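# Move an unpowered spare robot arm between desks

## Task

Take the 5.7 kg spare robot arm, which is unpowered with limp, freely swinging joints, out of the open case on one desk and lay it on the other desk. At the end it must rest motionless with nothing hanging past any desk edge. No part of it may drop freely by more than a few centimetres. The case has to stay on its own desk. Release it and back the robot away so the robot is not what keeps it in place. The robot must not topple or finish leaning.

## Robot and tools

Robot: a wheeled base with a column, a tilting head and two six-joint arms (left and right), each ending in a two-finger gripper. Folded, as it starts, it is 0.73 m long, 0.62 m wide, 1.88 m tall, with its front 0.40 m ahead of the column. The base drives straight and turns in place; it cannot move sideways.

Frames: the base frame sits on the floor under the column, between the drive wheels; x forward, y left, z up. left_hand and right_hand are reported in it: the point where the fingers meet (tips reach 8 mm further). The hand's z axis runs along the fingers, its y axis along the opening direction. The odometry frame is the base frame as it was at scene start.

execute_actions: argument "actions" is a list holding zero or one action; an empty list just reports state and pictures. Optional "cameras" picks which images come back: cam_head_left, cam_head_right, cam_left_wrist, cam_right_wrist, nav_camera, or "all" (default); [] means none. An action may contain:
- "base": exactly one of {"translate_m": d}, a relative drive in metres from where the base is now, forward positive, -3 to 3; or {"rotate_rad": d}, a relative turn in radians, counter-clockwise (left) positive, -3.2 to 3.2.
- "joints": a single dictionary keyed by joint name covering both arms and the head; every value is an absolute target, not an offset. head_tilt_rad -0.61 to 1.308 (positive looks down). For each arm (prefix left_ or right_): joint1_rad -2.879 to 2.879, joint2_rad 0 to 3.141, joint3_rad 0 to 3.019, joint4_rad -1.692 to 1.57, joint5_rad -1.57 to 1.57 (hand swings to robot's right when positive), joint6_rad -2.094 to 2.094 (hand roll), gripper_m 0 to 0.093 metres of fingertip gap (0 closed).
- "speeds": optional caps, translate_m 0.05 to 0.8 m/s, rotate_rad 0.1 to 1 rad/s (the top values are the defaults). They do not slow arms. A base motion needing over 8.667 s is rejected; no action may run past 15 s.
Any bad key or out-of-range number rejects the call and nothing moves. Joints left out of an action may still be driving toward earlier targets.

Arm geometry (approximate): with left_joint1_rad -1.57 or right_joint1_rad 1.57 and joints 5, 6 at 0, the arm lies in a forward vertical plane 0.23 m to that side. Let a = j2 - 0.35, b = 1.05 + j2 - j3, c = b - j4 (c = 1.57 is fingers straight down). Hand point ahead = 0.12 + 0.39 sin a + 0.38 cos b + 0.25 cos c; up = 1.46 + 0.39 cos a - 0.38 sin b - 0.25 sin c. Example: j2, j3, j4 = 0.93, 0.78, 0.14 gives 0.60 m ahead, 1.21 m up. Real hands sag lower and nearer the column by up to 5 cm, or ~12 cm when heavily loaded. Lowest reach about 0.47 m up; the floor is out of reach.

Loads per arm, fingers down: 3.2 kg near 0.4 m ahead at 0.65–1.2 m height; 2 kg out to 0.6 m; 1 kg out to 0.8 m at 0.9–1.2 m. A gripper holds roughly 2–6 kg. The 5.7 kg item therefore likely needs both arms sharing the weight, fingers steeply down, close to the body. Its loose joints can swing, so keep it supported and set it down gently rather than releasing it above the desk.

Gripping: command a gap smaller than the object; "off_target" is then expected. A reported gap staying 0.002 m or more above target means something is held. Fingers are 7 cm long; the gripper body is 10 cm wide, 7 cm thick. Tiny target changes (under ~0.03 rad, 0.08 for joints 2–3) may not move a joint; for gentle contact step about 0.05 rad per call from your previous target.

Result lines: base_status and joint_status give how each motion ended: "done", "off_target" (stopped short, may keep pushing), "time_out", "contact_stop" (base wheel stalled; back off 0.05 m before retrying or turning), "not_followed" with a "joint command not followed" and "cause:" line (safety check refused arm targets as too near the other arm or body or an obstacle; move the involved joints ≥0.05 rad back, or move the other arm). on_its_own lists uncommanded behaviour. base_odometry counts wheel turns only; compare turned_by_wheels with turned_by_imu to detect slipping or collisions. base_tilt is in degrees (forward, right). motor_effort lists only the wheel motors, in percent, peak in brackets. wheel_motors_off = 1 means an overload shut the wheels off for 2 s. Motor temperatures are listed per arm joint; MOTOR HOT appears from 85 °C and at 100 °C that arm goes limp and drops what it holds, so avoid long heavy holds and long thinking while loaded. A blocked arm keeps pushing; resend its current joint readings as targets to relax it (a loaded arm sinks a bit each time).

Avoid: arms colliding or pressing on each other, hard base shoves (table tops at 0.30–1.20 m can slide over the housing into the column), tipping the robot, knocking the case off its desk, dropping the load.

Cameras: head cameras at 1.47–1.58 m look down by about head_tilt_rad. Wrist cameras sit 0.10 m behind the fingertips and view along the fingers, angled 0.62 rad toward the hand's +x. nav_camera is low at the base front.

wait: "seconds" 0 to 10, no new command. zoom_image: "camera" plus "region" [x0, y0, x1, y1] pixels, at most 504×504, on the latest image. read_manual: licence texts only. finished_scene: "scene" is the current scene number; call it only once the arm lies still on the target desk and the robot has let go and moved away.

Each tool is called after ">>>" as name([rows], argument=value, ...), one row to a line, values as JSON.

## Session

>>> execute_actions([
  {"joints":{"head_tilt_rad":0.5}},
])

Scene clock: 0.80 s.
Motor temperatures (°C, as the motors report them): left_arm=[23 24 23 21 22 21] | right_arm=[22 23 22 23 23 26]
base_odometry: x=+0.000 y=+0.000 heading=+0.000 (m, m, rad; odometry frame)
turned_by_wheels: +0.000 (rad since the last result)
turned_by_imu: +0.000 (rad since the last result)
base_tilt: forward=+0.1 right=-0.3 (deg)
base_status: not commanded
joint_positions: head_tilt_rad=+0.518 left_joint1_rad=-1.585 left_joint2_rad=+0.890 left_joint3_rad=+0.393 left_joint4_rad=-0.912 left_joint5_rad=+0.000 left_joint6_rad=-0.078 left_gripper_m=+0.094 right_joint1_rad=+1.581 right_joint2_rad=+0.888 right_joint3_rad=+0.390 right_joint4_rad=-0.941 right_joint5_rad=-0.010 right_joint6_rad=-0.055 right_gripper_m=+0.094
joint_status: all done
wheel_motors_off: 0
motor_effort: left_wheel=+1(1) right_wheel=+1(0) (%)
left_hand: x=+0.1427 y=+0.2216 z=+1.2483 quat_wxyz=(+0.428, +0.029, -0.903, -0.013) (m; base frame)
right_hand: x=+0.1372 y=-0.2216 z=+1.2544 quat_wxyz=(+0.442, +0.027, -0.897, -0.019) (m; base frame)
pictures: cam_head_left, cam_head_right, cam_left_wrist, cam_right_wrist, nav_camera
Images, in order (width x height): cam_head_left 504x504, cam_head_right 504x504, cam_left_wrist 616x616, cam_right_wrist 616x616, nav_camera 504x504.

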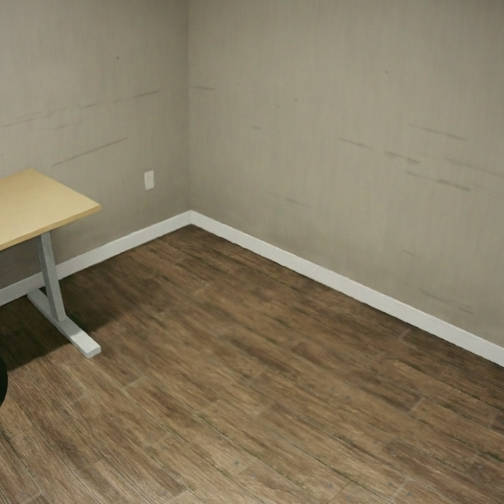

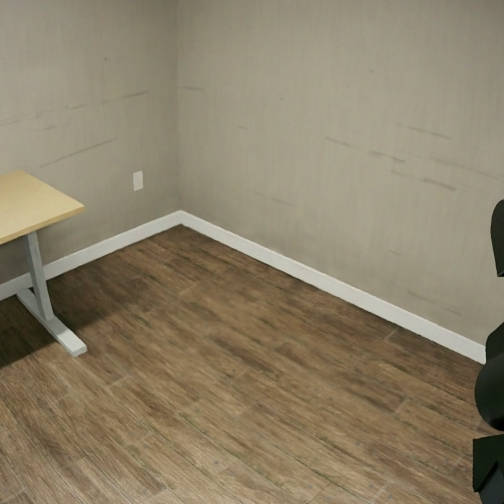

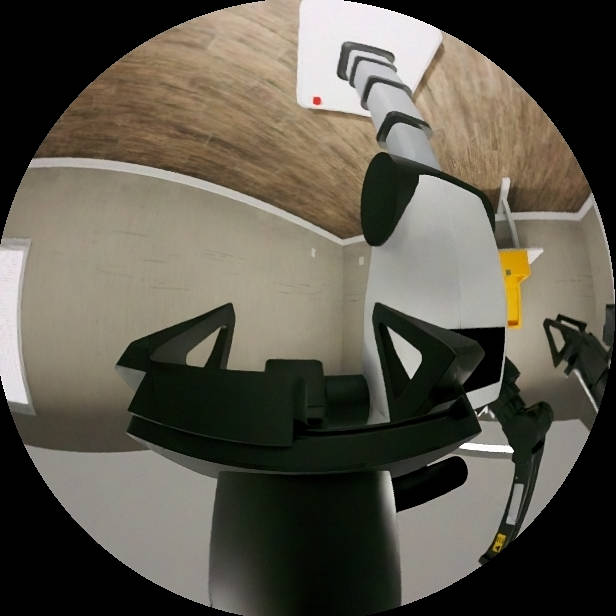

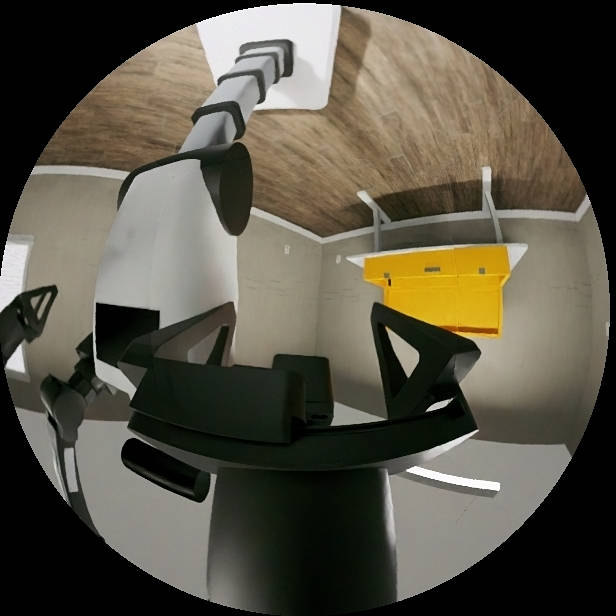

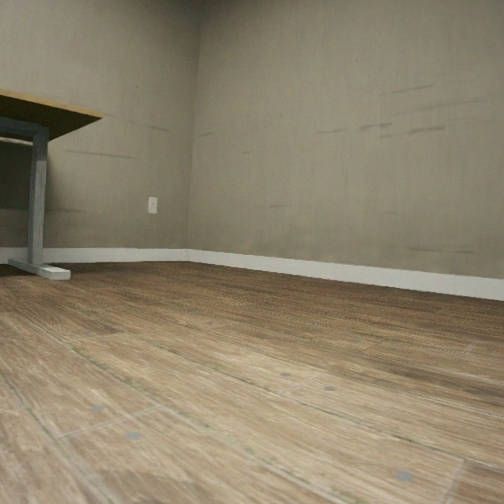

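Similar layout; case behind right.

>>> execute_actions([
  {"base":{"rotate_rad":-2.35},"joints":{"head_tilt_rad":0.7}},
], cameras=["cam_head_left","cam_head_right","nav_camera"])

Scene clock: 6.03 s.
Motor temperatures (°C, as the motors report them): left_arm=[23 24 23 21 22 21] | right_arm=[22 23 22 23 23 26]
base_odometry: x=+0.000 y=+0.000 heading=-2.349 (m, m, rad; odometry frame)
turned_by_wheels: -2.349 (rad since the last result)
turned_by_imu: -2.375 (rad since the last result)
base_tilt: forward=+0.1 right=-0.3 (deg)
base_status: done
joint_positions: head_tilt_rad=+0.703 left_joint1_rad=-1.585 left_joint2_rad=+0.890 left_joint3_rad=+0.393 left_joint4_rad=-0.912 left_joint5_rad=+0.000 left_joint6_rad=-0.078 left_gripper_m=+0.094 right_joint1_rad=+1.581 right_joint2_rad=+0.888 right_joint3_rad=+0.390 right_joint4_rad=-0.941 right_joint5_rad=-0.010 right_joint6_rad=-0.055 right_gripper_m=+0.094
joint_status: all done
wheel_motors_off: 0
motor_effort: left_wheel=+3(32) right_wheel=-4(38) (%)
left_hand: x=+0.1427 y=+0.2216 z=+1.2483 quat_wxyz=(+0.428, +0.029, -0.903, -0.013) (m; base frame)
right_hand: x=+0.1372 y=-0.2216 z=+1.2544 quat_wxyz=(+0.442, +0.027, -0.897, -0.019) (m; base frame)
pictures: cam_head_left, cam_head_right, nav_camera
Images, in order (width x height): cam_head_left 504x504, cam_head_right 504x504, nav_camera 504x504.

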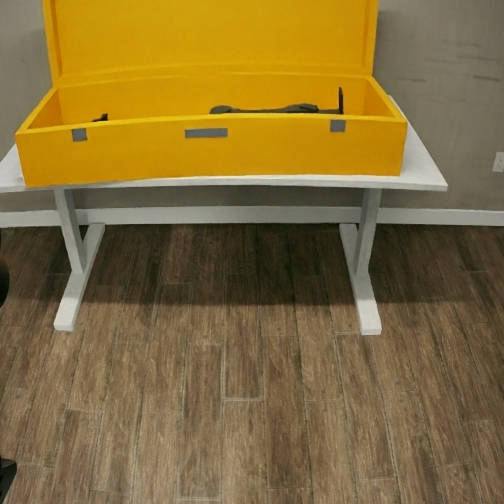

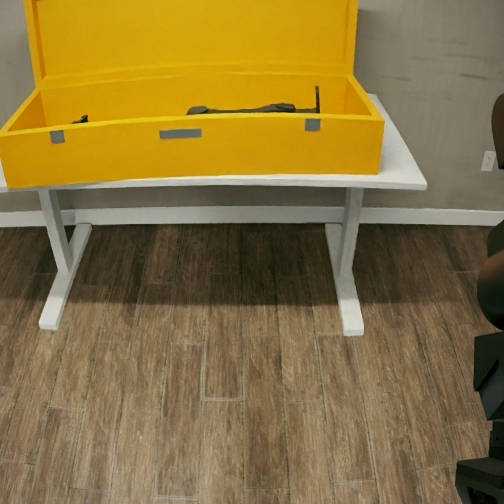

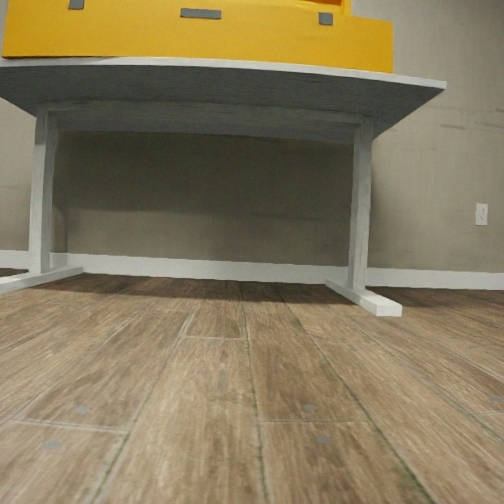

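>>> execute_actions([
  {"base":{"rotate_rad":0.1},"joints":{"left_joint2_rad":0.95,"left_joint3_rad":0.53,"left_joint4_rad":-0.1,"left_joint6_rad":1.57,"right_joint2_rad":0.95,"right_joint3_rad":0.53,"right_joint4_rad":-0.1,"right_joint6_rad":-1.57,"head_tilt_rad":1.25}},
], cameras=[])

>>> execute_actions([
  {"base":{"translate_m":0.85}},
], cameras=[])

>>> execute_actions([
  {"base":{"rotate_rad":-0.1},"joints":{"head_tilt_rad":1.1}},
], cameras=["cam_head_left","cam_head_right"])

Scene clock: 12.03 s.
Motor temperatures (°C, as the motors report them): left_arm=[23 24 23 21 22 21] | right_arm=[22 23 22 23 23 26]
base_odometry: x=+0.000 y=+0.000 heading=-2.250 (m, m, rad; odometry frame)
turned_by_wheels: +0.099 (rad since the last result)
turned_by_imu: +0.102 (rad since the last result)
base_tilt: forward=+0.0 right=-0.3 (deg)
base_status: done
joint_positions: head_tilt_rad=+1.247 left_joint1_rad=-1.585 left_joint2_rad=+0.944 left_joint3_rad=+0.530 left_joint4_rad=-0.112 left_joint5_rad=+0.000 left_joint6_rad=+1.559 left_gripper_m=+0.094 right_joint1_rad=+1.581 right_joint2_rad=+0.956 right_joint3_rad=+0.533 right_joint4_rad=-0.109 right_joint5_rad=-0.010 right_joint6_rad=-1.563 right_gripper_m=+0.094
joint_status: all done
wheel_motors_off: 0
motor_effort: left_wheel=-4(19) right_wheel=+4(25) (%)
left_hand: x=+0.3819 y=+0.2187 z=+1.1487 quat_wxyz=(-0.004, -0.706, -0.709, +0.005) (m; base frame)
right_hand: x=+0.3804 y=-0.2194 z=+1.1459 quat_wxyz=(-0.004, +0.706, -0.708, -0.010) (m; base frame)
pictures: none
No camera images: the call's "cameras" was empty. Leave "cameras" out to get every camera's image.

Scene clock: 14.97 s.
Motor temperatures (°C, as the motors report them): left_arm=[23 24 23 21 22 21] | right_arm=[22 23 22 23 23 26]
base_odometry: x=-0.534 y=-0.661 heading=-2.251 (m, m, rad; odometry frame)
turned_by_wheels: -0.001 (rad since the last result)
turned_by_imu: +0.001 (rad since the last result)
base_tilt: forward=+0.1 right=-0.3 (deg)
base_status: done
joint_positions: head_tilt_rad=+1.248 left_joint1_rad=-1.585 left_joint2_rad=+0.944 left_joint3_rad=+0.532 left_joint4_rad=-0.111 left_joint5_rad=+0.000 left_joint6_rad=+1.559 left_gripper_m=+0.094 right_joint1_rad=+1.581 right_joint2_rad=+0.954 right_joint3_rad=+0.532 right_joint4_rad=-0.109 right_joint5_rad=-0.010 right_joint6_rad=-1.563 right_gripper_m=+0.094
joint_status: not commanded
wheel_motors_off: 0
motor_effort: left_wheel=-1(41) right_wheel=+2(68) (%)
left_hand: x=+0.3830 y=+0.2187 z=+1.1488 quat_wxyz=(-0.004, -0.706, -0.709, +0.004) (m; base frame)
right_hand: x=+0.3803 y=-0.2194 z=+1.1463 quat_wxyz=(-0.004, +0.706, -0.708, -0.010) (m; base frame)
pictures: none
No camera images: the call's "cameras" was empty. Leave "cameras" out to get every camera's image.

Scene clock: 16.00 s.
Motor temperatures (°C, as the motors report them): left_arm=[23 24 23 21 22 21] | right_arm=[22 23 22 23 23 26]
base_odometry: x=-0.534 y=-0.661 heading=-2.349 (m, m, rad; odometry frame)
turned_by_wheels: -0.099 (rad since the last result)
turned_by_imu: -0.099 (rad since the last result)
base_tilt: forward=+0.0 right=-0.3 (deg)
base_status: done
joint_positions: head_tilt_rad=+1.113 left_joint1_rad=-1.585 left_joint2_rad=+0.944 left_joint3_rad=+0.532 left_joint4_rad=-0.111 left_joint5_rad=+0.000 left_joint6_rad=+1.559 left_gripper_m=+0.094 right_joint1_rad=+1.581 right_joint2_rad=+0.954 right_joint3_rad=+0.531 right_joint4_rad=-0.109 right_joint5_rad=-0.010 right_joint6_rad=-1.563 right_gripper_m=+0.094
joint_status: all done
wheel_motors_off: 0
motor_effort: left_wheel=+0(27) right_wheel=-1(48) (%)
left_hand: x=+0.3830 y=+0.2187 z=+1.1488 quat_wxyz=(-0.004, -0.706, -0.709, +0.004) (m; base frame)
right_hand: x=+0.3800 y=-0.2194 z=+1.1463 quat_wxyz=(-0.004, +0.706, -0.708, -0.010) (m; base frame)
pictures: cam_head_left, cam_head_right
Images, in order (width x height): cam_head_left 504x504, cam_head_right 504x504.

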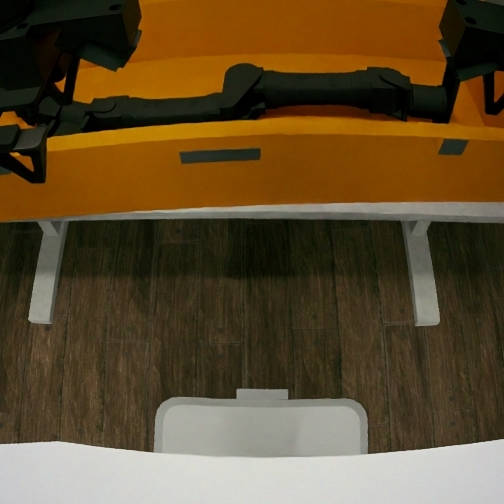

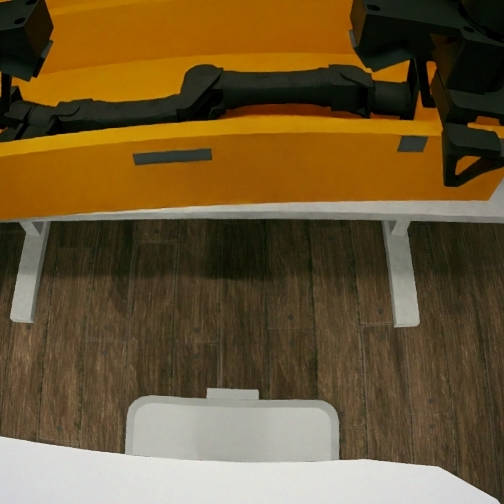

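>>> execute_actions([
  {"base":{"rotate_rad":0.1}},
], cameras=[])

>>> execute_actions([
  {"base":{"translate_m":0.3},"joints":{"head_tilt_rad":1.25}},
], cameras=[])

>>> execute_actions([
  {"joints":{"left_joint1_rad":-1.69,"right_joint1_rad":1.69,"left_joint2_rad":1.72,"left_joint3_rad":0.87,"left_joint4_rad":0.32,"right_joint2_rad":1.72,"right_joint3_rad":0.87,"right_joint4_rad":0.32}},
], cameras=["cam_head_left","cam_left_wrist","cam_right_wrist"])

Scene clock: 20.40 s.
Motor temperatures (°C, as the motors report them): left_arm=[23 24 23 21 22 21] | right_arm=[22 23 22 23 23 26]
base_odometry: x=-0.534 y=-0.661 heading=-2.251 (m, m, rad; odometry frame)
turned_by_wheels: +0.098 (rad since the last result)
turned_by_imu: +0.100 (rad since the last result)
base_tilt: forward=+0.1 right=-0.3 (deg)
base_status: done
joint_positions: head_tilt_rad=+1.113 left_joint1_rad=-1.585 left_joint2_rad=+0.944 left_joint3_rad=+0.531 left_joint4_rad=-0.111 left_joint5_rad=+0.000 left_joint6_rad=+1.559 left_gripper_m=+0.094 right_joint1_rad=+1.581 right_joint2_rad=+0.954 right_joint3_rad=+0.531 right_joint4_rad=-0.109 right_joint5_rad=-0.010 right_joint6_rad=-1.563 right_gripper_m=+0.094
joint_status: not commanded
wheel_motors_off: 0
motor_effort: left_wheel=-1(24) right_wheel=+1(50) (%)
left_hand: x=+0.3826 y=+0.2187 z=+1.1488 quat_wxyz=(-0.004, -0.706, -0.709, +0.004) (m; base frame)
right_hand: x=+0.3800 y=-0.2194 z=+1.1463 quat_wxyz=(-0.004, +0.706, -0.708, -0.010) (m; base frame)
pictures: none
No camera images: the call's "cameras" was empty. Leave "cameras" out to get every camera's image.

Scene clock: 22.37 s.
Motor temperatures (°C, as the motors report them): left_arm=[23 24 23 21 22 21] | right_arm=[22 23 22 23 22 26]
base_odometry: x=-0.723 y=-0.895 heading=-2.251 (m, m, rad; odometry frame)
turned_by_wheels: +0.000 (rad since the last result)
turned_by_imu: +0.000 (rad since the last result)
base_tilt: forward=+0.2 right=-0.3 (deg)
base_status: done
joint_positions: head_tilt_rad=+1.248 left_joint1_rad=-1.585 left_joint2_rad=+0.944 left_joint3_rad=+0.532 left_joint4_rad=-0.111 left_joint5_rad=+0.000 left_joint6_rad=+1.559 left_gripper_m=+0.094 right_joint1_rad=+1.581 right_joint2_rad=+0.953 right_joint3_rad=+0.532 right_joint4_rad=-0.109 right_joint5_rad=-0.010 right_joint6_rad=-1.563 right_gripper_m=+0.094
joint_status: all done
wheel_motors_off: 0
motor_effort: left_wheel=+0(35) right_wheel=+1(50) (%)
left_hand: x=+0.3833 y=+0.2187 z=+1.1488 quat_wxyz=(-0.004, -0.706, -0.709, +0.004) (m; base frame)
right_hand: x=+0.3809 y=-0.2194 z=+1.1465 quat_wxyz=(-0.005, +0.706, -0.708, -0.009) (m; base frame)
pictures: none
No camera images: the call's "cameras" was empty. Leave "cameras" out to get every camera's image.

Scene clock: 23.97 s.
Motor temperatures (°C, as the motors report them): left_arm=[23 24 23 21 22 21] | right_arm=[22 23 22 23 22 26]
base_odometry: x=-0.723 y=-0.895 heading=-2.251 (m, m, rad; odometry frame)
turned_by_wheels: +0.000 (rad since the last result)
turned_by_imu: +0.000 (rad since the last result)
base_tilt: forward=+0.1 right=-0.3 (deg)
base_status: not commanded
joint_positions: head_tilt_rad=+1.248 left_joint1_rad=-1.698 left_joint2_rad=+1.738 left_joint3_rad=+0.872 left_joint4_rad=+0.314 left_joint5_rad=+0.000 left_joint6_rad=+1.560 left_gripper_m=+0.094 right_joint1_rad=+1.698 right_joint2_rad=+1.723 right_joint3_rad=+0.873 right_joint4_rad=+0.315 right_joint5_rad=-0.010 right_joint6_rad=-1.564 right_gripper_m=+0.094
joint_status: all done
wheel_motors_off: 0
motor_effort: left_wheel=-1(4) right_wheel=+2(4) (%)
left_hand: x=+0.3645 y=+0.1477 z=+0.9233 quat_wxyz=(-0.028, -0.725, -0.686, +0.049) (m; base frame)
right_hand: x=+0.3736 y=-0.1464 z=+0.9271 quat_wxyz=(-0.038, +0.726, -0.685, -0.046) (m; base frame)
pictures: cam_head_left, cam_left_wrist, cam_right_wrist
Images, in order (width x height): cam_head_left 504x504, cam_left_wrist 616x616, cam_right_wrist 616x616.

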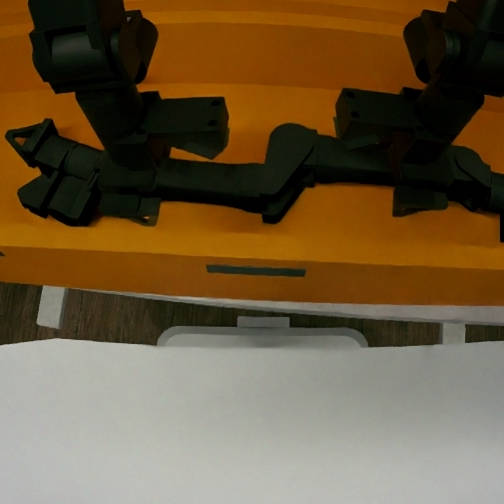

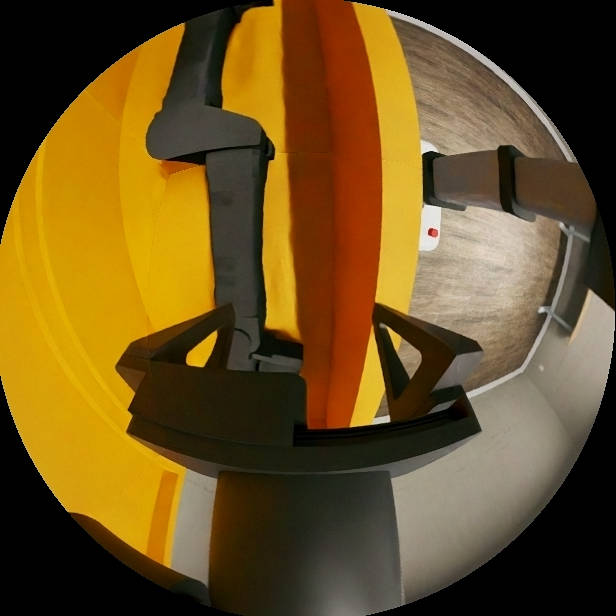

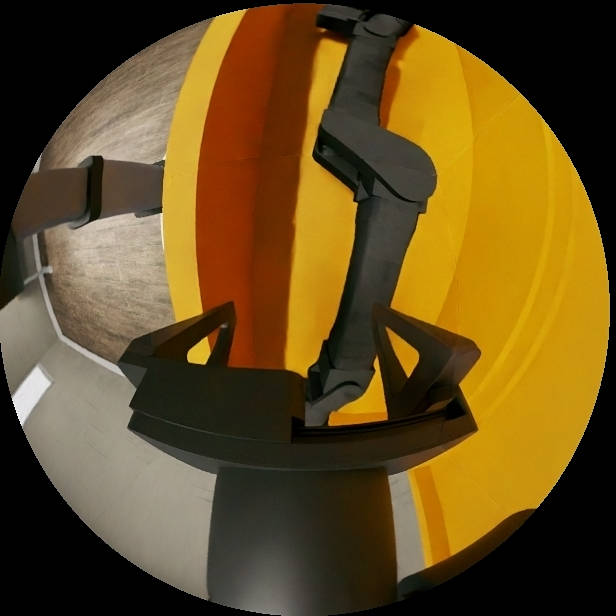

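>>> execute_actions([
  {"base":{"translate_m":0.08},"speeds":{"translate_m":0.05},"joints":{"left_joint1_rad":-1.72,"right_joint1_rad":1.72}},
], cameras=[])

>>> execute_actions([
  {"joints":{"left_joint2_rad":1.88,"left_joint3_rad":1.0,"left_joint4_rad":0.36,"right_joint2_rad":1.88,"right_joint3_rad":1.0,"right_joint4_rad":0.36}},
], cameras=["cam_head_left","cam_left_wrist","cam_right_wrist"])

Scene clock: 29.13 s.
Motor temperatures (°C, as the motors report them): left_arm=[23 24 23 21 22 21] | right_arm=[22 23 22 23 22 26]
base_odometry: x=-0.773 y=-0.957 heading=-2.252 (m, m, rad; odometry frame)
turned_by_wheels: +0.000 (rad since the last result)
turned_by_imu: +0.001 (rad since the last result)
base_tilt: forward=+0.1 right=-0.3 (deg)
base_status: done
joint_positions: head_tilt_rad=+1.248 left_joint1_rad=-1.718 left_joint2_rad=+1.736 left_joint3_rad=+0.876 left_joint4_rad=+0.314 left_joint5_rad=+0.000 left_joint6_rad=+1.560 left_gripper_m=+0.094 right_joint1_rad=+1.716 right_joint2_rad=+1.722 right_joint3_rad=+0.876 right_joint4_rad=+0.315 right_joint5_rad=-0.010 right_joint6_rad=-1.564 right_gripper_m=+0.094
joint_status: all done
wheel_motors_off: 0
motor_effort: left_wheel=+0(28) right_wheel=+0(42) (%)
left_hand: x=+0.3674 y=+0.1352 z=+0.9247 quat_wxyz=(-0.036, -0.728, -0.683, +0.053) (m; base frame)
right_hand: x=+0.3756 y=-0.1353 z=+0.9283 quat_wxyz=(-0.045, +0.728, -0.682, -0.050) (m; base frame)
pictures: none
No camera images: the call's "cameras" was empty. Leave "cameras" out to get every camera's image.

Scene clock: 30.07 s.
Motor temperatures (°C, as the motors report them): left_arm=[23 24 23 21 22 21] | right_arm=[22 23 22 23 22 26]
base_odometry: x=-0.773 y=-0.957 heading=-2.252 (m, m, rad; odometry frame)
turned_by_wheels: +0.000 (rad since the last result)
turned_by_imu: +0.000 (rad since the last result)
base_tilt: forward=+0.0 right=-0.3 (deg)
base_status: not commanded
joint_positions: head_tilt_rad=+1.248 left_joint1_rad=-1.718 left_joint2_rad=+1.871 left_joint3_rad=+1.006 left_joint4_rad=+0.352 left_joint5_rad=+0.000 left_joint6_rad=+1.560 left_gripper_m=+0.094 right_joint1_rad=+1.716 right_joint2_rad=+1.889 right_joint3_rad=+1.005 right_joint4_rad=+0.354 right_joint5_rad=-0.010 right_joint6_rad=-1.564 right_gripper_m=+0.094
joint_status: all done
wheel_motors_off: 0
motor_effort: left_wheel=+0(2) right_wheel=+1(2) (%)
left_hand: x=+0.3794 y=+0.1278 z=+0.8743 quat_wxyz=(-0.049, -0.727, -0.683, +0.041) (m; base frame)
right_hand: x=+0.3685 y=-0.1285 z=+0.8700 quat_wxyz=(-0.045, +0.728, -0.682, -0.050) (m; base frame)
pictures: cam_head_left, cam_left_wrist, cam_right_wrist
Images, in order (width x height): cam_head_left 504x504, cam_left_wrist 616x616, cam_right_wrist 616x616.

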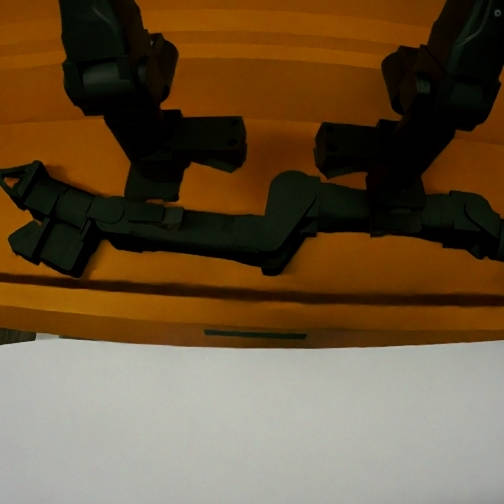

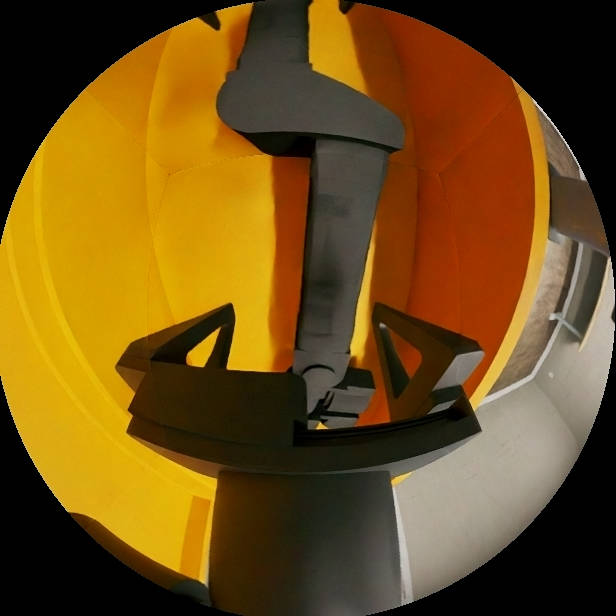

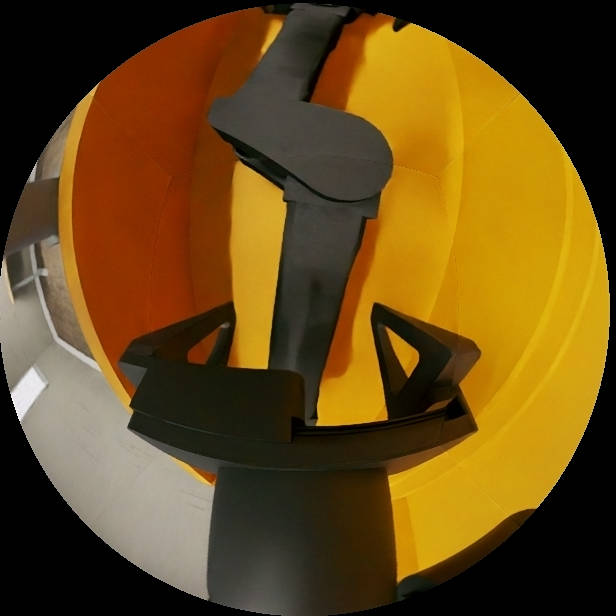

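>>> execute_actions([
  {"joints":{"left_joint1_rad":-1.68,"right_joint1_rad":1.68,"left_joint2_rad":2.02,"left_joint3_rad":1.12,"left_joint4_rad":0.38,"right_joint2_rad":2.02,"right_joint3_rad":1.12,"right_joint4_rad":0.38}},
], cameras=[])

>>> execute_actions([
  {"joints":{"left_joint2_rad":2.12,"left_joint3_rad":1.2,"left_joint4_rad":0.41,"right_joint2_rad":2.12,"right_joint3_rad":1.2,"right_joint4_rad":0.41}},
], cameras=["cam_head_left","cam_left_wrist","cam_right_wrist"])

Scene clock: 35.60 s.
Motor temperatures (°C, as the motors report them): left_arm=[23 24 23 21 22 21] | right_arm=[22 24 22 23 22 26]
base_odometry: x=-0.773 y=-0.957 heading=-2.252 (m, m, rad; odometry frame)
turned_by_wheels: +0.000 (rad since the last result)
turned_by_imu: +0.001 (rad since the last result)
base_tilt: forward=+0.1 right=-0.2 (deg)
base_status: not commanded
joint_positions: head_tilt_rad=+1.248 left_joint1_rad=-1.684 left_joint2_rad=+1.952 left_joint3_rad=+1.107 left_joint4_rad=+0.365 left_joint5_rad=+0.005 left_joint6_rad=+1.558 left_gripper_m=+0.094 right_joint1_rad=+1.683 right_joint2_rad=+2.030 right_joint3_rad=+1.124 right_joint4_rad=+0.369 right_joint5_rad=-0.013 right_joint6_rad=-1.562 right_gripper_m=+0.094
joint_status: all done
wheel_motors_off: 0
motor_effort: left_wheel=-2(4) right_wheel=+1(4) (%)
left_hand: x=+0.3960 y=+0.1450 z=+0.8385 quat_wxyz=(-0.052, -0.720, -0.691, +0.022) (m; base frame)
right_hand: x=+0.3580 y=-0.1451 z=+0.8165 quat_wxyz=(-0.034, +0.723, -0.689, -0.044) (m; base frame)
pictures: none
No camera images: the call's "cameras" was empty. Leave "cameras" out to get every camera's image.

Scene clock: 37.43 s.
Motor temperatures (°C, as the motors report them): left_arm=[23 24 24 21 22 21] | right_arm=[22 24 22 23 22 26]
base_odometry: x=-0.773 y=-0.957 heading=-2.252 (m, m, rad; odometry frame)
turned_by_wheels: +0.000 (rad since the last result)
turned_by_imu: +0.000 (rad since the last result)
base_tilt: forward=+0.0 right=-0.3 (deg)
base_status: not commanded
joint_positions: head_tilt_rad=+1.248 left_joint1_rad=-1.684 left_joint2_rad=+1.958 left_joint3_rad=+1.109 left_joint4_rad=+0.371 left_joint5_rad=+0.004 left_joint6_rad=+1.558 left_gripper_m=+0.094 right_joint1_rad=+1.684 right_joint2_rad=+2.091 right_joint3_rad=+1.213 right_joint4_rad=+0.407 right_joint5_rad=-0.008 right_joint6_rad=-1.569 right_gripper_m=+0.094
joint_status: left_joint2_rad time_out (moved +0.005 of +0.168); left_joint3_rad time_out (moved +0.002 of +0.093); the others done
wheel_motors_off: 0
on_its_own: left_joint2_rad reads +1.958 and still pushes toward +2.120 since a time_out; left_joint3_rad reads +1.109 and still pushes toward +1.200 since a time_out
motor_effort: left_wheel=-2(2) right_wheel=+0(2) (%)
left_hand: x=+0.3957 y=+0.1450 z=+0.8369 quat_wxyz=(-0.053, -0.720, -0.691, +0.020) (m; base frame)
right_hand: x=+0.3811 y=-0.1414 z=+0.7900 quat_wxyz=(-0.057, +0.724, -0.687, -0.019) (m; base frame)
pictures: cam_head_left, cam_left_wrist, cam_right_wrist
Images, in order (width x height): cam_head_left 504x504, cam_left_wrist 616x616, cam_right_wrist 616x616.

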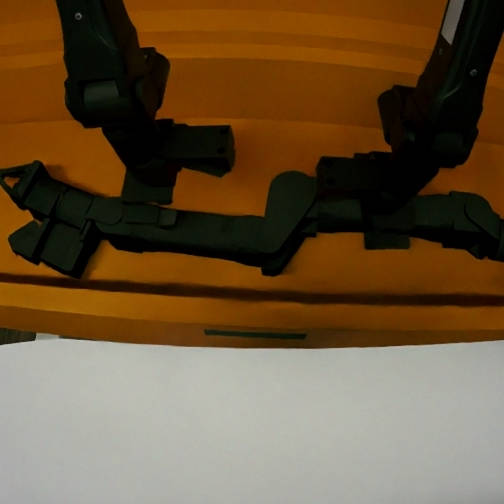

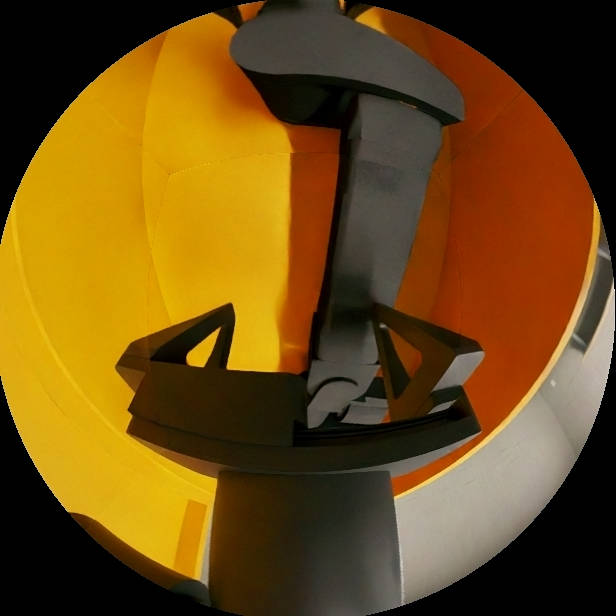

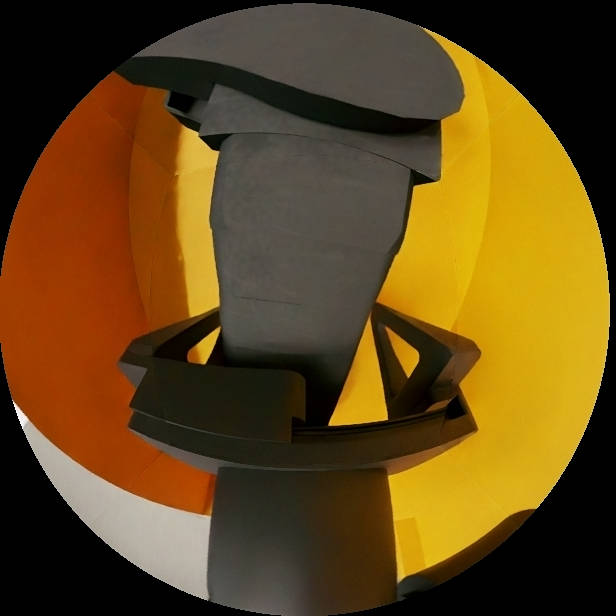

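Left finger landed on the link. Raise, pull back ~4 cm and inward, descend.

>>> execute_actions([
  {"joints":{"left_joint1_rad":-1.72,"left_joint2_rad":1.85,"left_joint3_rad":0.97,"left_joint4_rad":0.2}},
], cameras=[])

>>> execute_actions([
  {"joints":{"left_joint2_rad":2.0,"left_joint3_rad":1.09,"left_joint4_rad":0.25}},
], cameras=["cam_left_wrist"])

Scene clock: 40.40 s.
Motor temperatures (°C, as the motors report them): left_arm=[23 24 24 21 22 21] | right_arm=[22 24 22 23 22 26]
base_odometry: x=-0.773 y=-0.957 heading=-2.252 (m, m, rad; odometry frame)
turned_by_wheels: +0.000 (rad since the last result)
turned_by_imu: +0.001 (rad since the last result)
base_tilt: forward=+0.1 right=-0.4 (deg)
base_status: not commanded
joint_positions: head_tilt_rad=+1.248 left_joint1_rad=-1.720 left_joint2_rad=+1.865 left_joint3_rad=+0.975 left_joint4_rad=+0.204 left_joint5_rad=-0.002 left_joint6_rad=+1.564 left_gripper_m=+0.094 right_joint1_rad=+1.684 right_joint2_rad=+2.092 right_joint3_rad=+1.213 right_joint4_rad=+0.407 right_joint5_rad=-0.008 right_joint6_rad=-1.569 right_gripper_m=+0.094
joint_status: all done
wheel_motors_off: 0
motor_effort: left_wheel=-1(3) right_wheel=+1(1) (%)
left_hand: x=+0.3280 y=+0.1314 z=+0.8831 quat_wxyz=(+0.015, -0.731, -0.675, +0.100) (m; base frame)
right_hand: x=+0.3806 y=-0.1415 z=+0.7898 quat_wxyz=(-0.056, +0.724, -0.687, -0.019) (m; base frame)
pictures: none
No camera images: the call's "cameras" was empty. Leave "cameras" out to get every camera's image.

Scene clock: 41.33 s.
Motor temperatures (°C, as the motors report them): left_arm=[23 24 24 21 22 21] | right_arm=[22 24 22 23 22 26]
base_odometry: x=-0.773 y=-0.957 heading=-2.252 (m, m, rad; odometry frame)
turned_by_wheels: +0.000 (rad since the last result)
turned_by_imu: +0.000 (rad since the last result)
base_tilt: forward=+0.0 right=-0.3 (deg)
base_status: not commanded
joint_positions: head_tilt_rad=+1.248 left_joint1_rad=-1.720 left_joint2_rad=+1.991 left_joint3_rad=+1.098 left_joint4_rad=+0.243 left_joint5_rad=-0.002 left_joint6_rad=+1.564 left_gripper_m=+0.094 right_joint1_rad=+1.684 right_joint2_rad=+2.092 right_joint3_rad=+1.213 right_joint4_rad=+0.407 right_joint5_rad=-0.008 right_joint6_rad=-1.569 right_gripper_m=+0.094
joint_status: all done
wheel_motors_off: 0
motor_effort: left_wheel=-1(2) right_wheel=+1(1) (%)
left_hand: x=+0.3352 y=+0.1245 z=+0.8341 quat_wxyz=(+0.001, -0.731, -0.677, +0.088) (m; base frame)
right_hand: x=+0.3806 y=-0.1415 z=+0.7898 quat_wxyz=(-0.056, +0.724, -0.687, -0.019) (m; base frame)
pictures: cam_left_wrist
Images, in order (width x height): cam_left_wrist 616x616.

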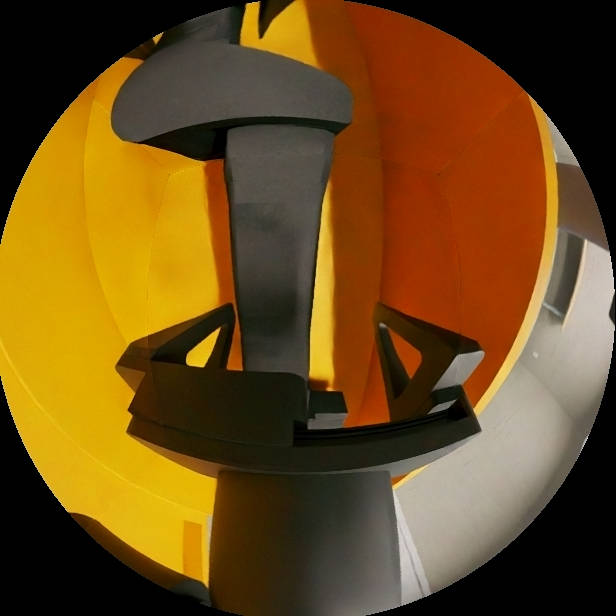

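Slightly too far back; descend with forward bias.

>>> execute_actions([
  {"joints":{"left_joint2_rad":2.12,"left_joint3_rad":1.2,"left_joint4_rad":0.35}},
], cameras=["cam_left_wrist"])

>>> execute_actions([
  {"joints":{"left_gripper_m":0,"right_gripper_m":0}},
], cameras=["cam_left_wrist","cam_right_wrist"])

Scene clock: 44.90 s.
Motor temperatures (°C, as the motors report them): left_arm=[23 24 24 21 22 21] | right_arm=[22 24 22 23 22 26]
base_odometry: x=-0.773 y=-0.957 heading=-2.252 (m, m, rad; odometry frame)
turned_by_wheels: +0.000 (rad since the last result)
turned_by_imu: +0.001 (rad since the last result)
base_tilt: forward=+0.0 right=-0.3 (deg)
base_status: not commanded
joint_positions: head_tilt_rad=+1.248 left_joint1_rad=-1.720 left_joint2_rad=+2.109 left_joint3_rad=+1.210 left_joint4_rad=+0.342 left_joint5_rad=-0.002 left_joint6_rad=+1.564 left_gripper_m=+0.094 right_joint1_rad=+1.684 right_joint2_rad=+2.092 right_joint3_rad=+1.213 right_joint4_rad=+0.407 right_joint5_rad=-0.008 right_joint6_rad=-1.569 right_gripper_m=+0.094
joint_status: all done
wheel_motors_off: 0
motor_effort: left_wheel=-1(2) right_wheel=+1(2) (%)
left_hand: x=+0.3490 y=+0.1175 z=+0.7885 quat_wxyz=(-0.033, -0.730, -0.680, +0.056) (m; base frame)
right_hand: x=+0.3806 y=-0.1415 z=+0.7898 quat_wxyz=(-0.056, +0.724, -0.687, -0.019) (m; base frame)
pictures: cam_left_wrist
Images, in order (width x height): cam_left_wrist 616x616.

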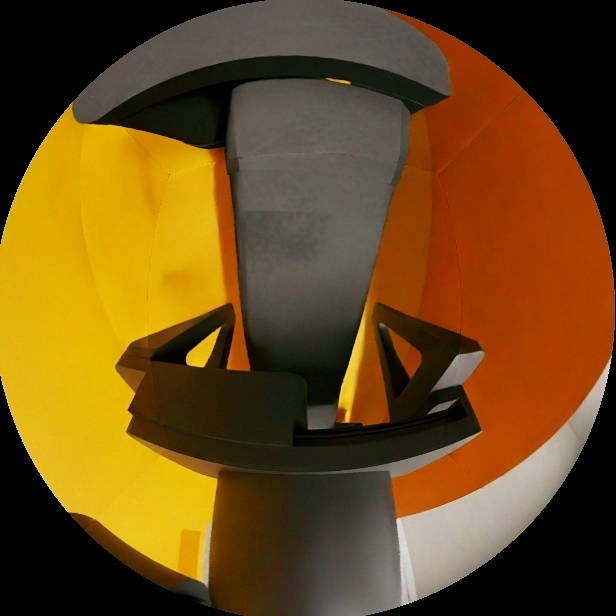

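Scene clock: 45.63 s.
Motor temperatures (°C, as the motors report them): left_arm=[23 24 24 21 22 21] | right_arm=[22 24 22 23 22 26]
base_odometry: x=-0.773 y=-0.957 heading=-2.252 (m, m, rad; odometry frame)
turned_by_wheels: +0.000 (rad since the last result)
turned_by_imu: +0.000 (rad since the last result)
base_tilt: forward=+0.1 right=-0.3 (deg)
base_status: not commanded
joint_positions: head_tilt_rad=+1.248 left_joint1_rad=-1.720 left_joint2_rad=+2.109 left_joint3_rad=+1.212 left_joint4_rad=+0.345 left_joint5_rad=-0.002 left_joint6_rad=+1.576 left_gripper_m=+0.054 right_joint1_rad=+1.685 right_joint2_rad=+2.093 right_joint3_rad=+1.199 right_joint4_rad=+0.411 right_joint5_rad=-0.008 right_joint6_rad=-1.553 right_gripper_m=+0.057
joint_status: left_gripper_m off_target (ended at +0.054, target +0.000); right_gripper_m off_target (ended at +0.057, target +0.000)
wheel_motors_off: 0
motor_effort: left_wheel=-1(2) right_wheel=+2(4) (%)
left_hand: x=+0.3508 y=+0.1172 z=+0.7882 quat_wxyz=(-0.035, -0.734, -0.676, +0.055) (m; base frame)
right_hand: x=+0.3722 y=-0.1416 z=+0.7913 quat_wxyz=(-0.052, +0.719, -0.693, -0.024) (m; base frame)
pictures: cam_left_wrist, cam_right_wrist
Images, in order (width x height): cam_left_wrist 616x616, cam_right_wrist 616x616.

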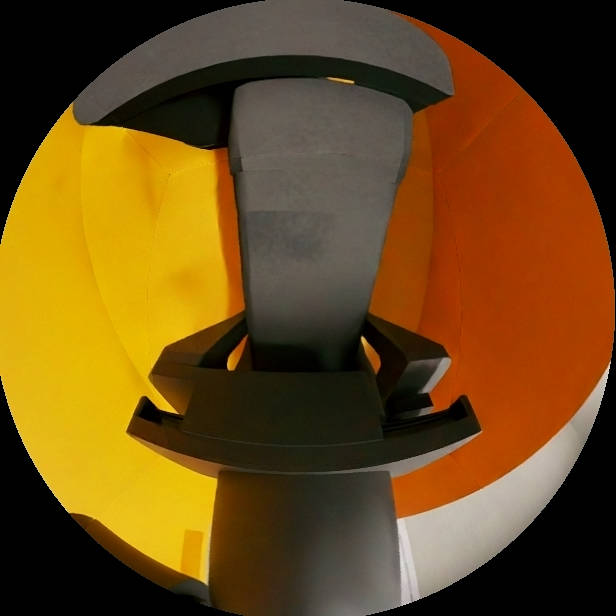

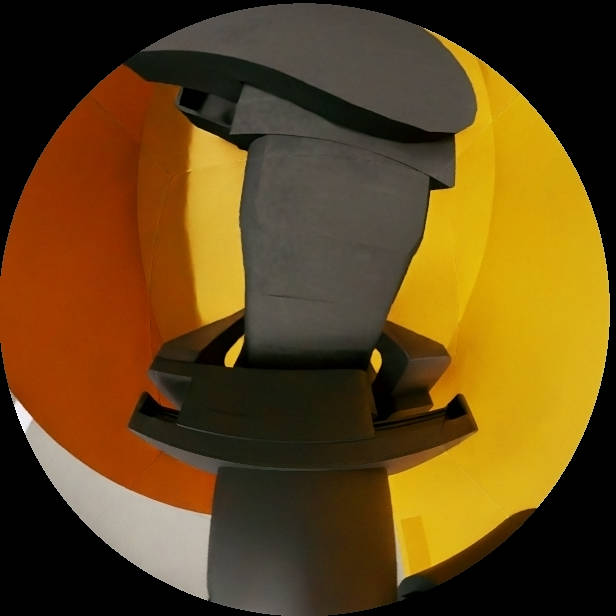

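Lift with the same sequence (left j1 a bit wider).

>>> execute_actions([
  {"joints":{"left_joint1_rad":-1.69,"left_joint2_rad":1.72,"left_joint3_rad":0.92,"left_joint4_rad":0.27,"right_joint2_rad":1.72,"right_joint3_rad":0.92,"right_joint4_rad":0.3}},
], cameras=[])

>>> execute_actions([
  {"joints":{"left_joint2_rad":1.2,"left_joint3_rad":0.72,"left_joint4_rad":-0.02,"right_joint2_rad":1.2,"right_joint3_rad":0.72,"right_joint4_rad":0.0,"head_tilt_rad":0.95}},
], cameras=[])

>>> execute_actions([
  {"joints":{"left_joint2_rad":0.75,"left_joint3_rad":0.58,"left_joint4_rad":-0.33,"right_joint2_rad":0.75,"right_joint3_rad":0.58,"right_joint4_rad":-0.31,"head_tilt_rad":0.8}},
], cameras=[])

>>> execute_actions([
  {"base":{"translate_m":-0.2},"speeds":{"translate_m":0.08}},
])

Scene clock: 51.50 s.
Motor temperatures (°C, as the motors report them): left_arm=[23 25 24 21 22 21] | right_arm=[22 24 22 23 22 26]
base_odometry: x=-0.773 y=-0.957 heading=-2.252 (m, m, rad; odometry frame)
turned_by_wheels: +0.000 (rad since the last result)
turned_by_imu: +0.001 (rad since the last result)
base_tilt: forward=+0.1 right=-0.3 (deg)
base_status: not commanded
joint_positions: head_tilt_rad=+1.248 left_joint1_rad=-1.720 left_joint2_rad=+1.806 left_joint3_rad=+0.977 left_joint4_rad=+0.275 left_joint5_rad=+0.010 left_joint6_rad=+1.575 left_gripper_m=+0.054 right_joint1_rad=+1.711 right_joint2_rad=+1.798 right_joint3_rad=+0.990 right_joint4_rad=+0.309 right_joint5_rad=-0.008 right_joint6_rad=-1.537 right_gripper_m=+0.057
joint_status: all done
wheel_motors_off: 0
motor_effort: left_wheel=-2(3) right_wheel=+0(3) (%)
left_hand: x=+0.3803 y=+0.1272 z=+0.8953 quat_wxyz=(-0.038, -0.733, -0.676, +0.059) (m; base frame)
right_hand: x=+0.4012 y=-0.1331 z=+0.8950 quat_wxyz=(-0.054, +0.718, -0.693, -0.038) (m; base frame)
pictures: none
No camera images: the call's "cameras" was empty. Leave "cameras" out to get every camera's image.

Scene clock: 53.47 s.
Motor temperatures (°C, as the motors report them): left_arm=[23 25 24 21 22 21] | right_arm=[22 24 22 23 22 26]
base_odometry: x=-0.773 y=-0.957 heading=-2.252 (m, m, rad; odometry frame)
turned_by_wheels: +0.000 (rad since the last result)
turned_by_imu: +0.000 (rad since the last result)
base_tilt: forward=+0.1 right=-0.3 (deg)
base_status: not commanded
joint_positions: head_tilt_rad=+0.964 left_joint1_rad=-1.757 left_joint2_rad=+1.289 left_joint3_rad=+0.724 left_joint4_rad=-0.014 left_joint5_rad=+0.033 left_joint6_rad=+1.584 left_gripper_m=+0.054 right_joint1_rad=+1.733 right_joint2_rad=+1.306 right_joint3_rad=+0.747 right_joint4_rad=+0.014 right_joint5_rad=-0.024 right_joint6_rad=-1.497 right_gripper_m=+0.057
joint_status: all done
wheel_motors_off: 0
motor_effort: left_wheel=-1(3) right_wheel=+2(8) (%)
left_hand: x=+0.4010 y=+0.1243 z=+1.0639 quat_wxyz=(-0.048, -0.741, -0.664, +0.087) (m; base frame)
right_hand: x=+0.4163 y=-0.1372 z=+1.0557 quat_wxyz=(-0.047, +0.708, -0.702, -0.067) (m; base frame)
pictures: none
No camera images: the call's "cameras" was empty. Leave "cameras" out to get every camera's image.

Scene clock: 55.00 s.
Motor temperatures (°C, as the motors report them): left_arm=[23 25 24 21 23 21] | right_arm=[22 24 22 23 22 26]
base_odometry: x=-0.773 y=-0.957 heading=-2.252 (m, m, rad; odometry frame)
turned_by_wheels: +0.000 (rad since the last result)
turned_by_imu: +0.000 (rad since the last result)
base_tilt: forward=+0.1 right=-0.3 (deg)
base_status: not commanded
joint_positions: head_tilt_rad=+0.816 left_joint1_rad=-1.806 left_joint2_rad=+0.838 left_joint3_rad=+0.558 left_joint4_rad=-0.311 left_joint5_rad=+0.074 left_joint6_rad=+1.597 left_gripper_m=+0.054 right_joint1_rad=+1.764 right_joint2_rad=+0.860 right_joint3_rad=+0.572 right_joint4_rad=-0.289 right_joint5_rad=-0.046 right_joint6_rad=-1.441 right_gripper_m=+0.056
joint_status: all done
wheel_motors_off: 0
motor_effort: left_wheel=-2(3) right_wheel=+1(7) (%)
left_hand: x=+0.3741 y=+0.1214 z=+1.1917 quat_wxyz=(-0.072, -0.750, -0.646, +0.121) (m; base frame)
right_hand: x=+0.3848 y=-0.1412 z=+1.1822 quat_wxyz=(-0.049, +0.692, -0.713, -0.097) (m; base frame)
pictures: none
No camera images: the call's "cameras" was empty. Leave "cameras" out to get every camera's image.

Scene clock: 58.13 s.
Motor temperatures (°C, as the motors report them): left_arm=[23 25 24 21 25 21] | right_arm=[22 24 22 23 23 26]
base_odometry: x=-0.648 y=-0.801 heading=-2.251 (m, m, rad; odometry frame)
turned_by_wheels: +0.001 (rad since the last result)
turned_by_imu: +0.002 (rad since the last result)
base_tilt: forward=+0.1 right=-0.3 (deg)
base_status: done
joint_positions: head_tilt_rad=+0.815 left_joint1_rad=-1.806 left_joint2_rad=+0.838 left_joint3_rad=+0.554 left_joint4_rad=-0.311 left_joint5_rad=+0.073 left_joint6_rad=+1.594 left_gripper_m=+0.054 right_joint1_rad=+1.765 right_joint2_rad=+0.863 right_joint3_rad=+0.570 right_joint4_rad=-0.289 right_joint5_rad=-0.047 right_joint6_rad=-1.441 right_gripper_m=+0.056
joint_status: not commanded
wheel_motors_off: 0
motor_effort: left_wheel=+1(33) right_wheel=-1(39) (%)
left_hand: x=+0.3716 y=+0.1219 z=+1.1913 quat_wxyz=(-0.070, -0.749, -0.647, +0.122) (m; base frame)
right_hand: x=+0.3827 y=-0.1407 z=+1.1814 quat_wxyz=(-0.047, +0.693, -0.713, -0.099) (m; base frame)
pictures: cam_head_left, cam_head_right, cam_left_wrist, cam_right_wrist, nav_camera
Images, in order (width x height): cam_head_left 504x504, cam_head_right 504x504, cam_left_wrist 616x616, cam_right_wrist 616x616, nav_camera 504x504.

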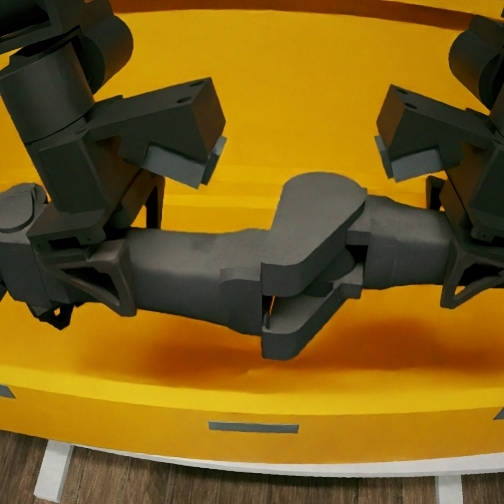

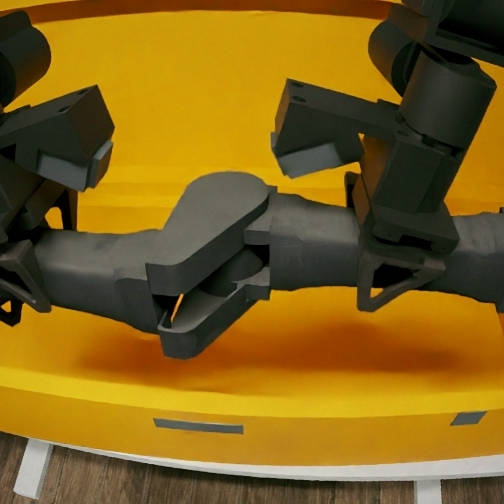

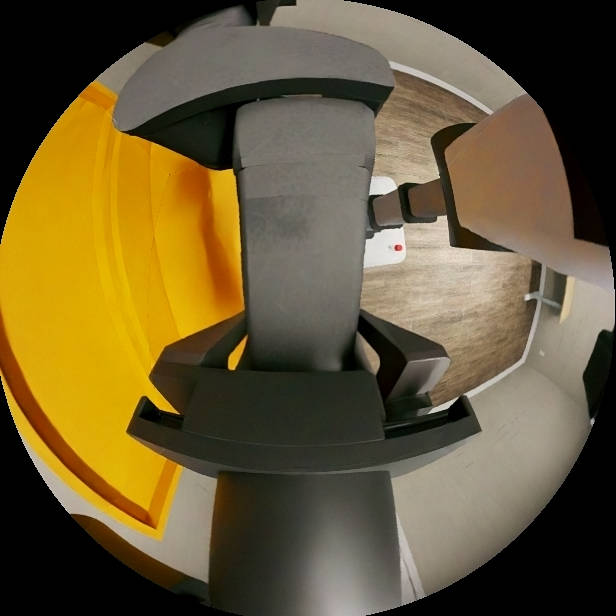

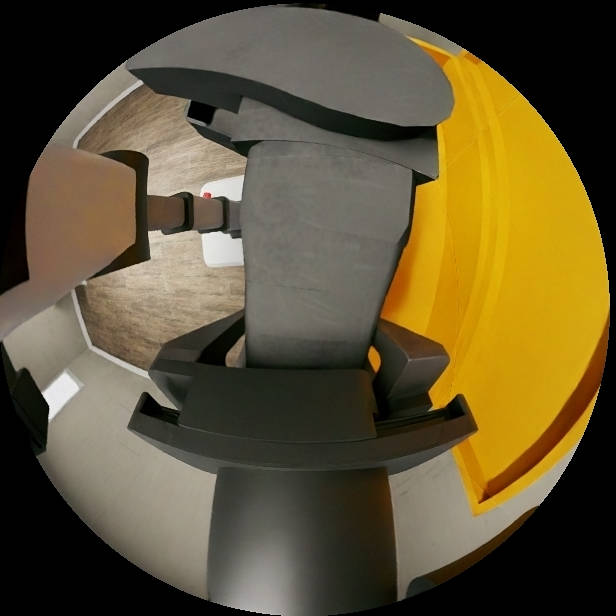

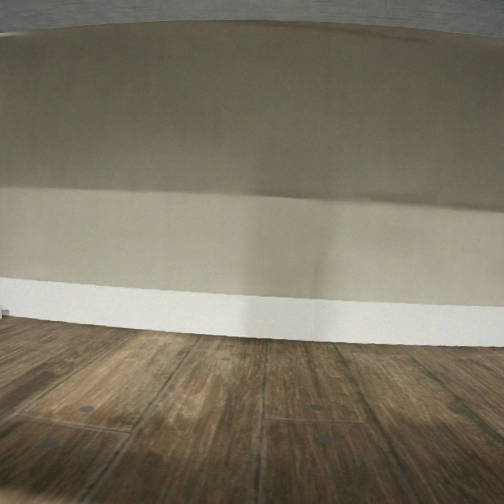

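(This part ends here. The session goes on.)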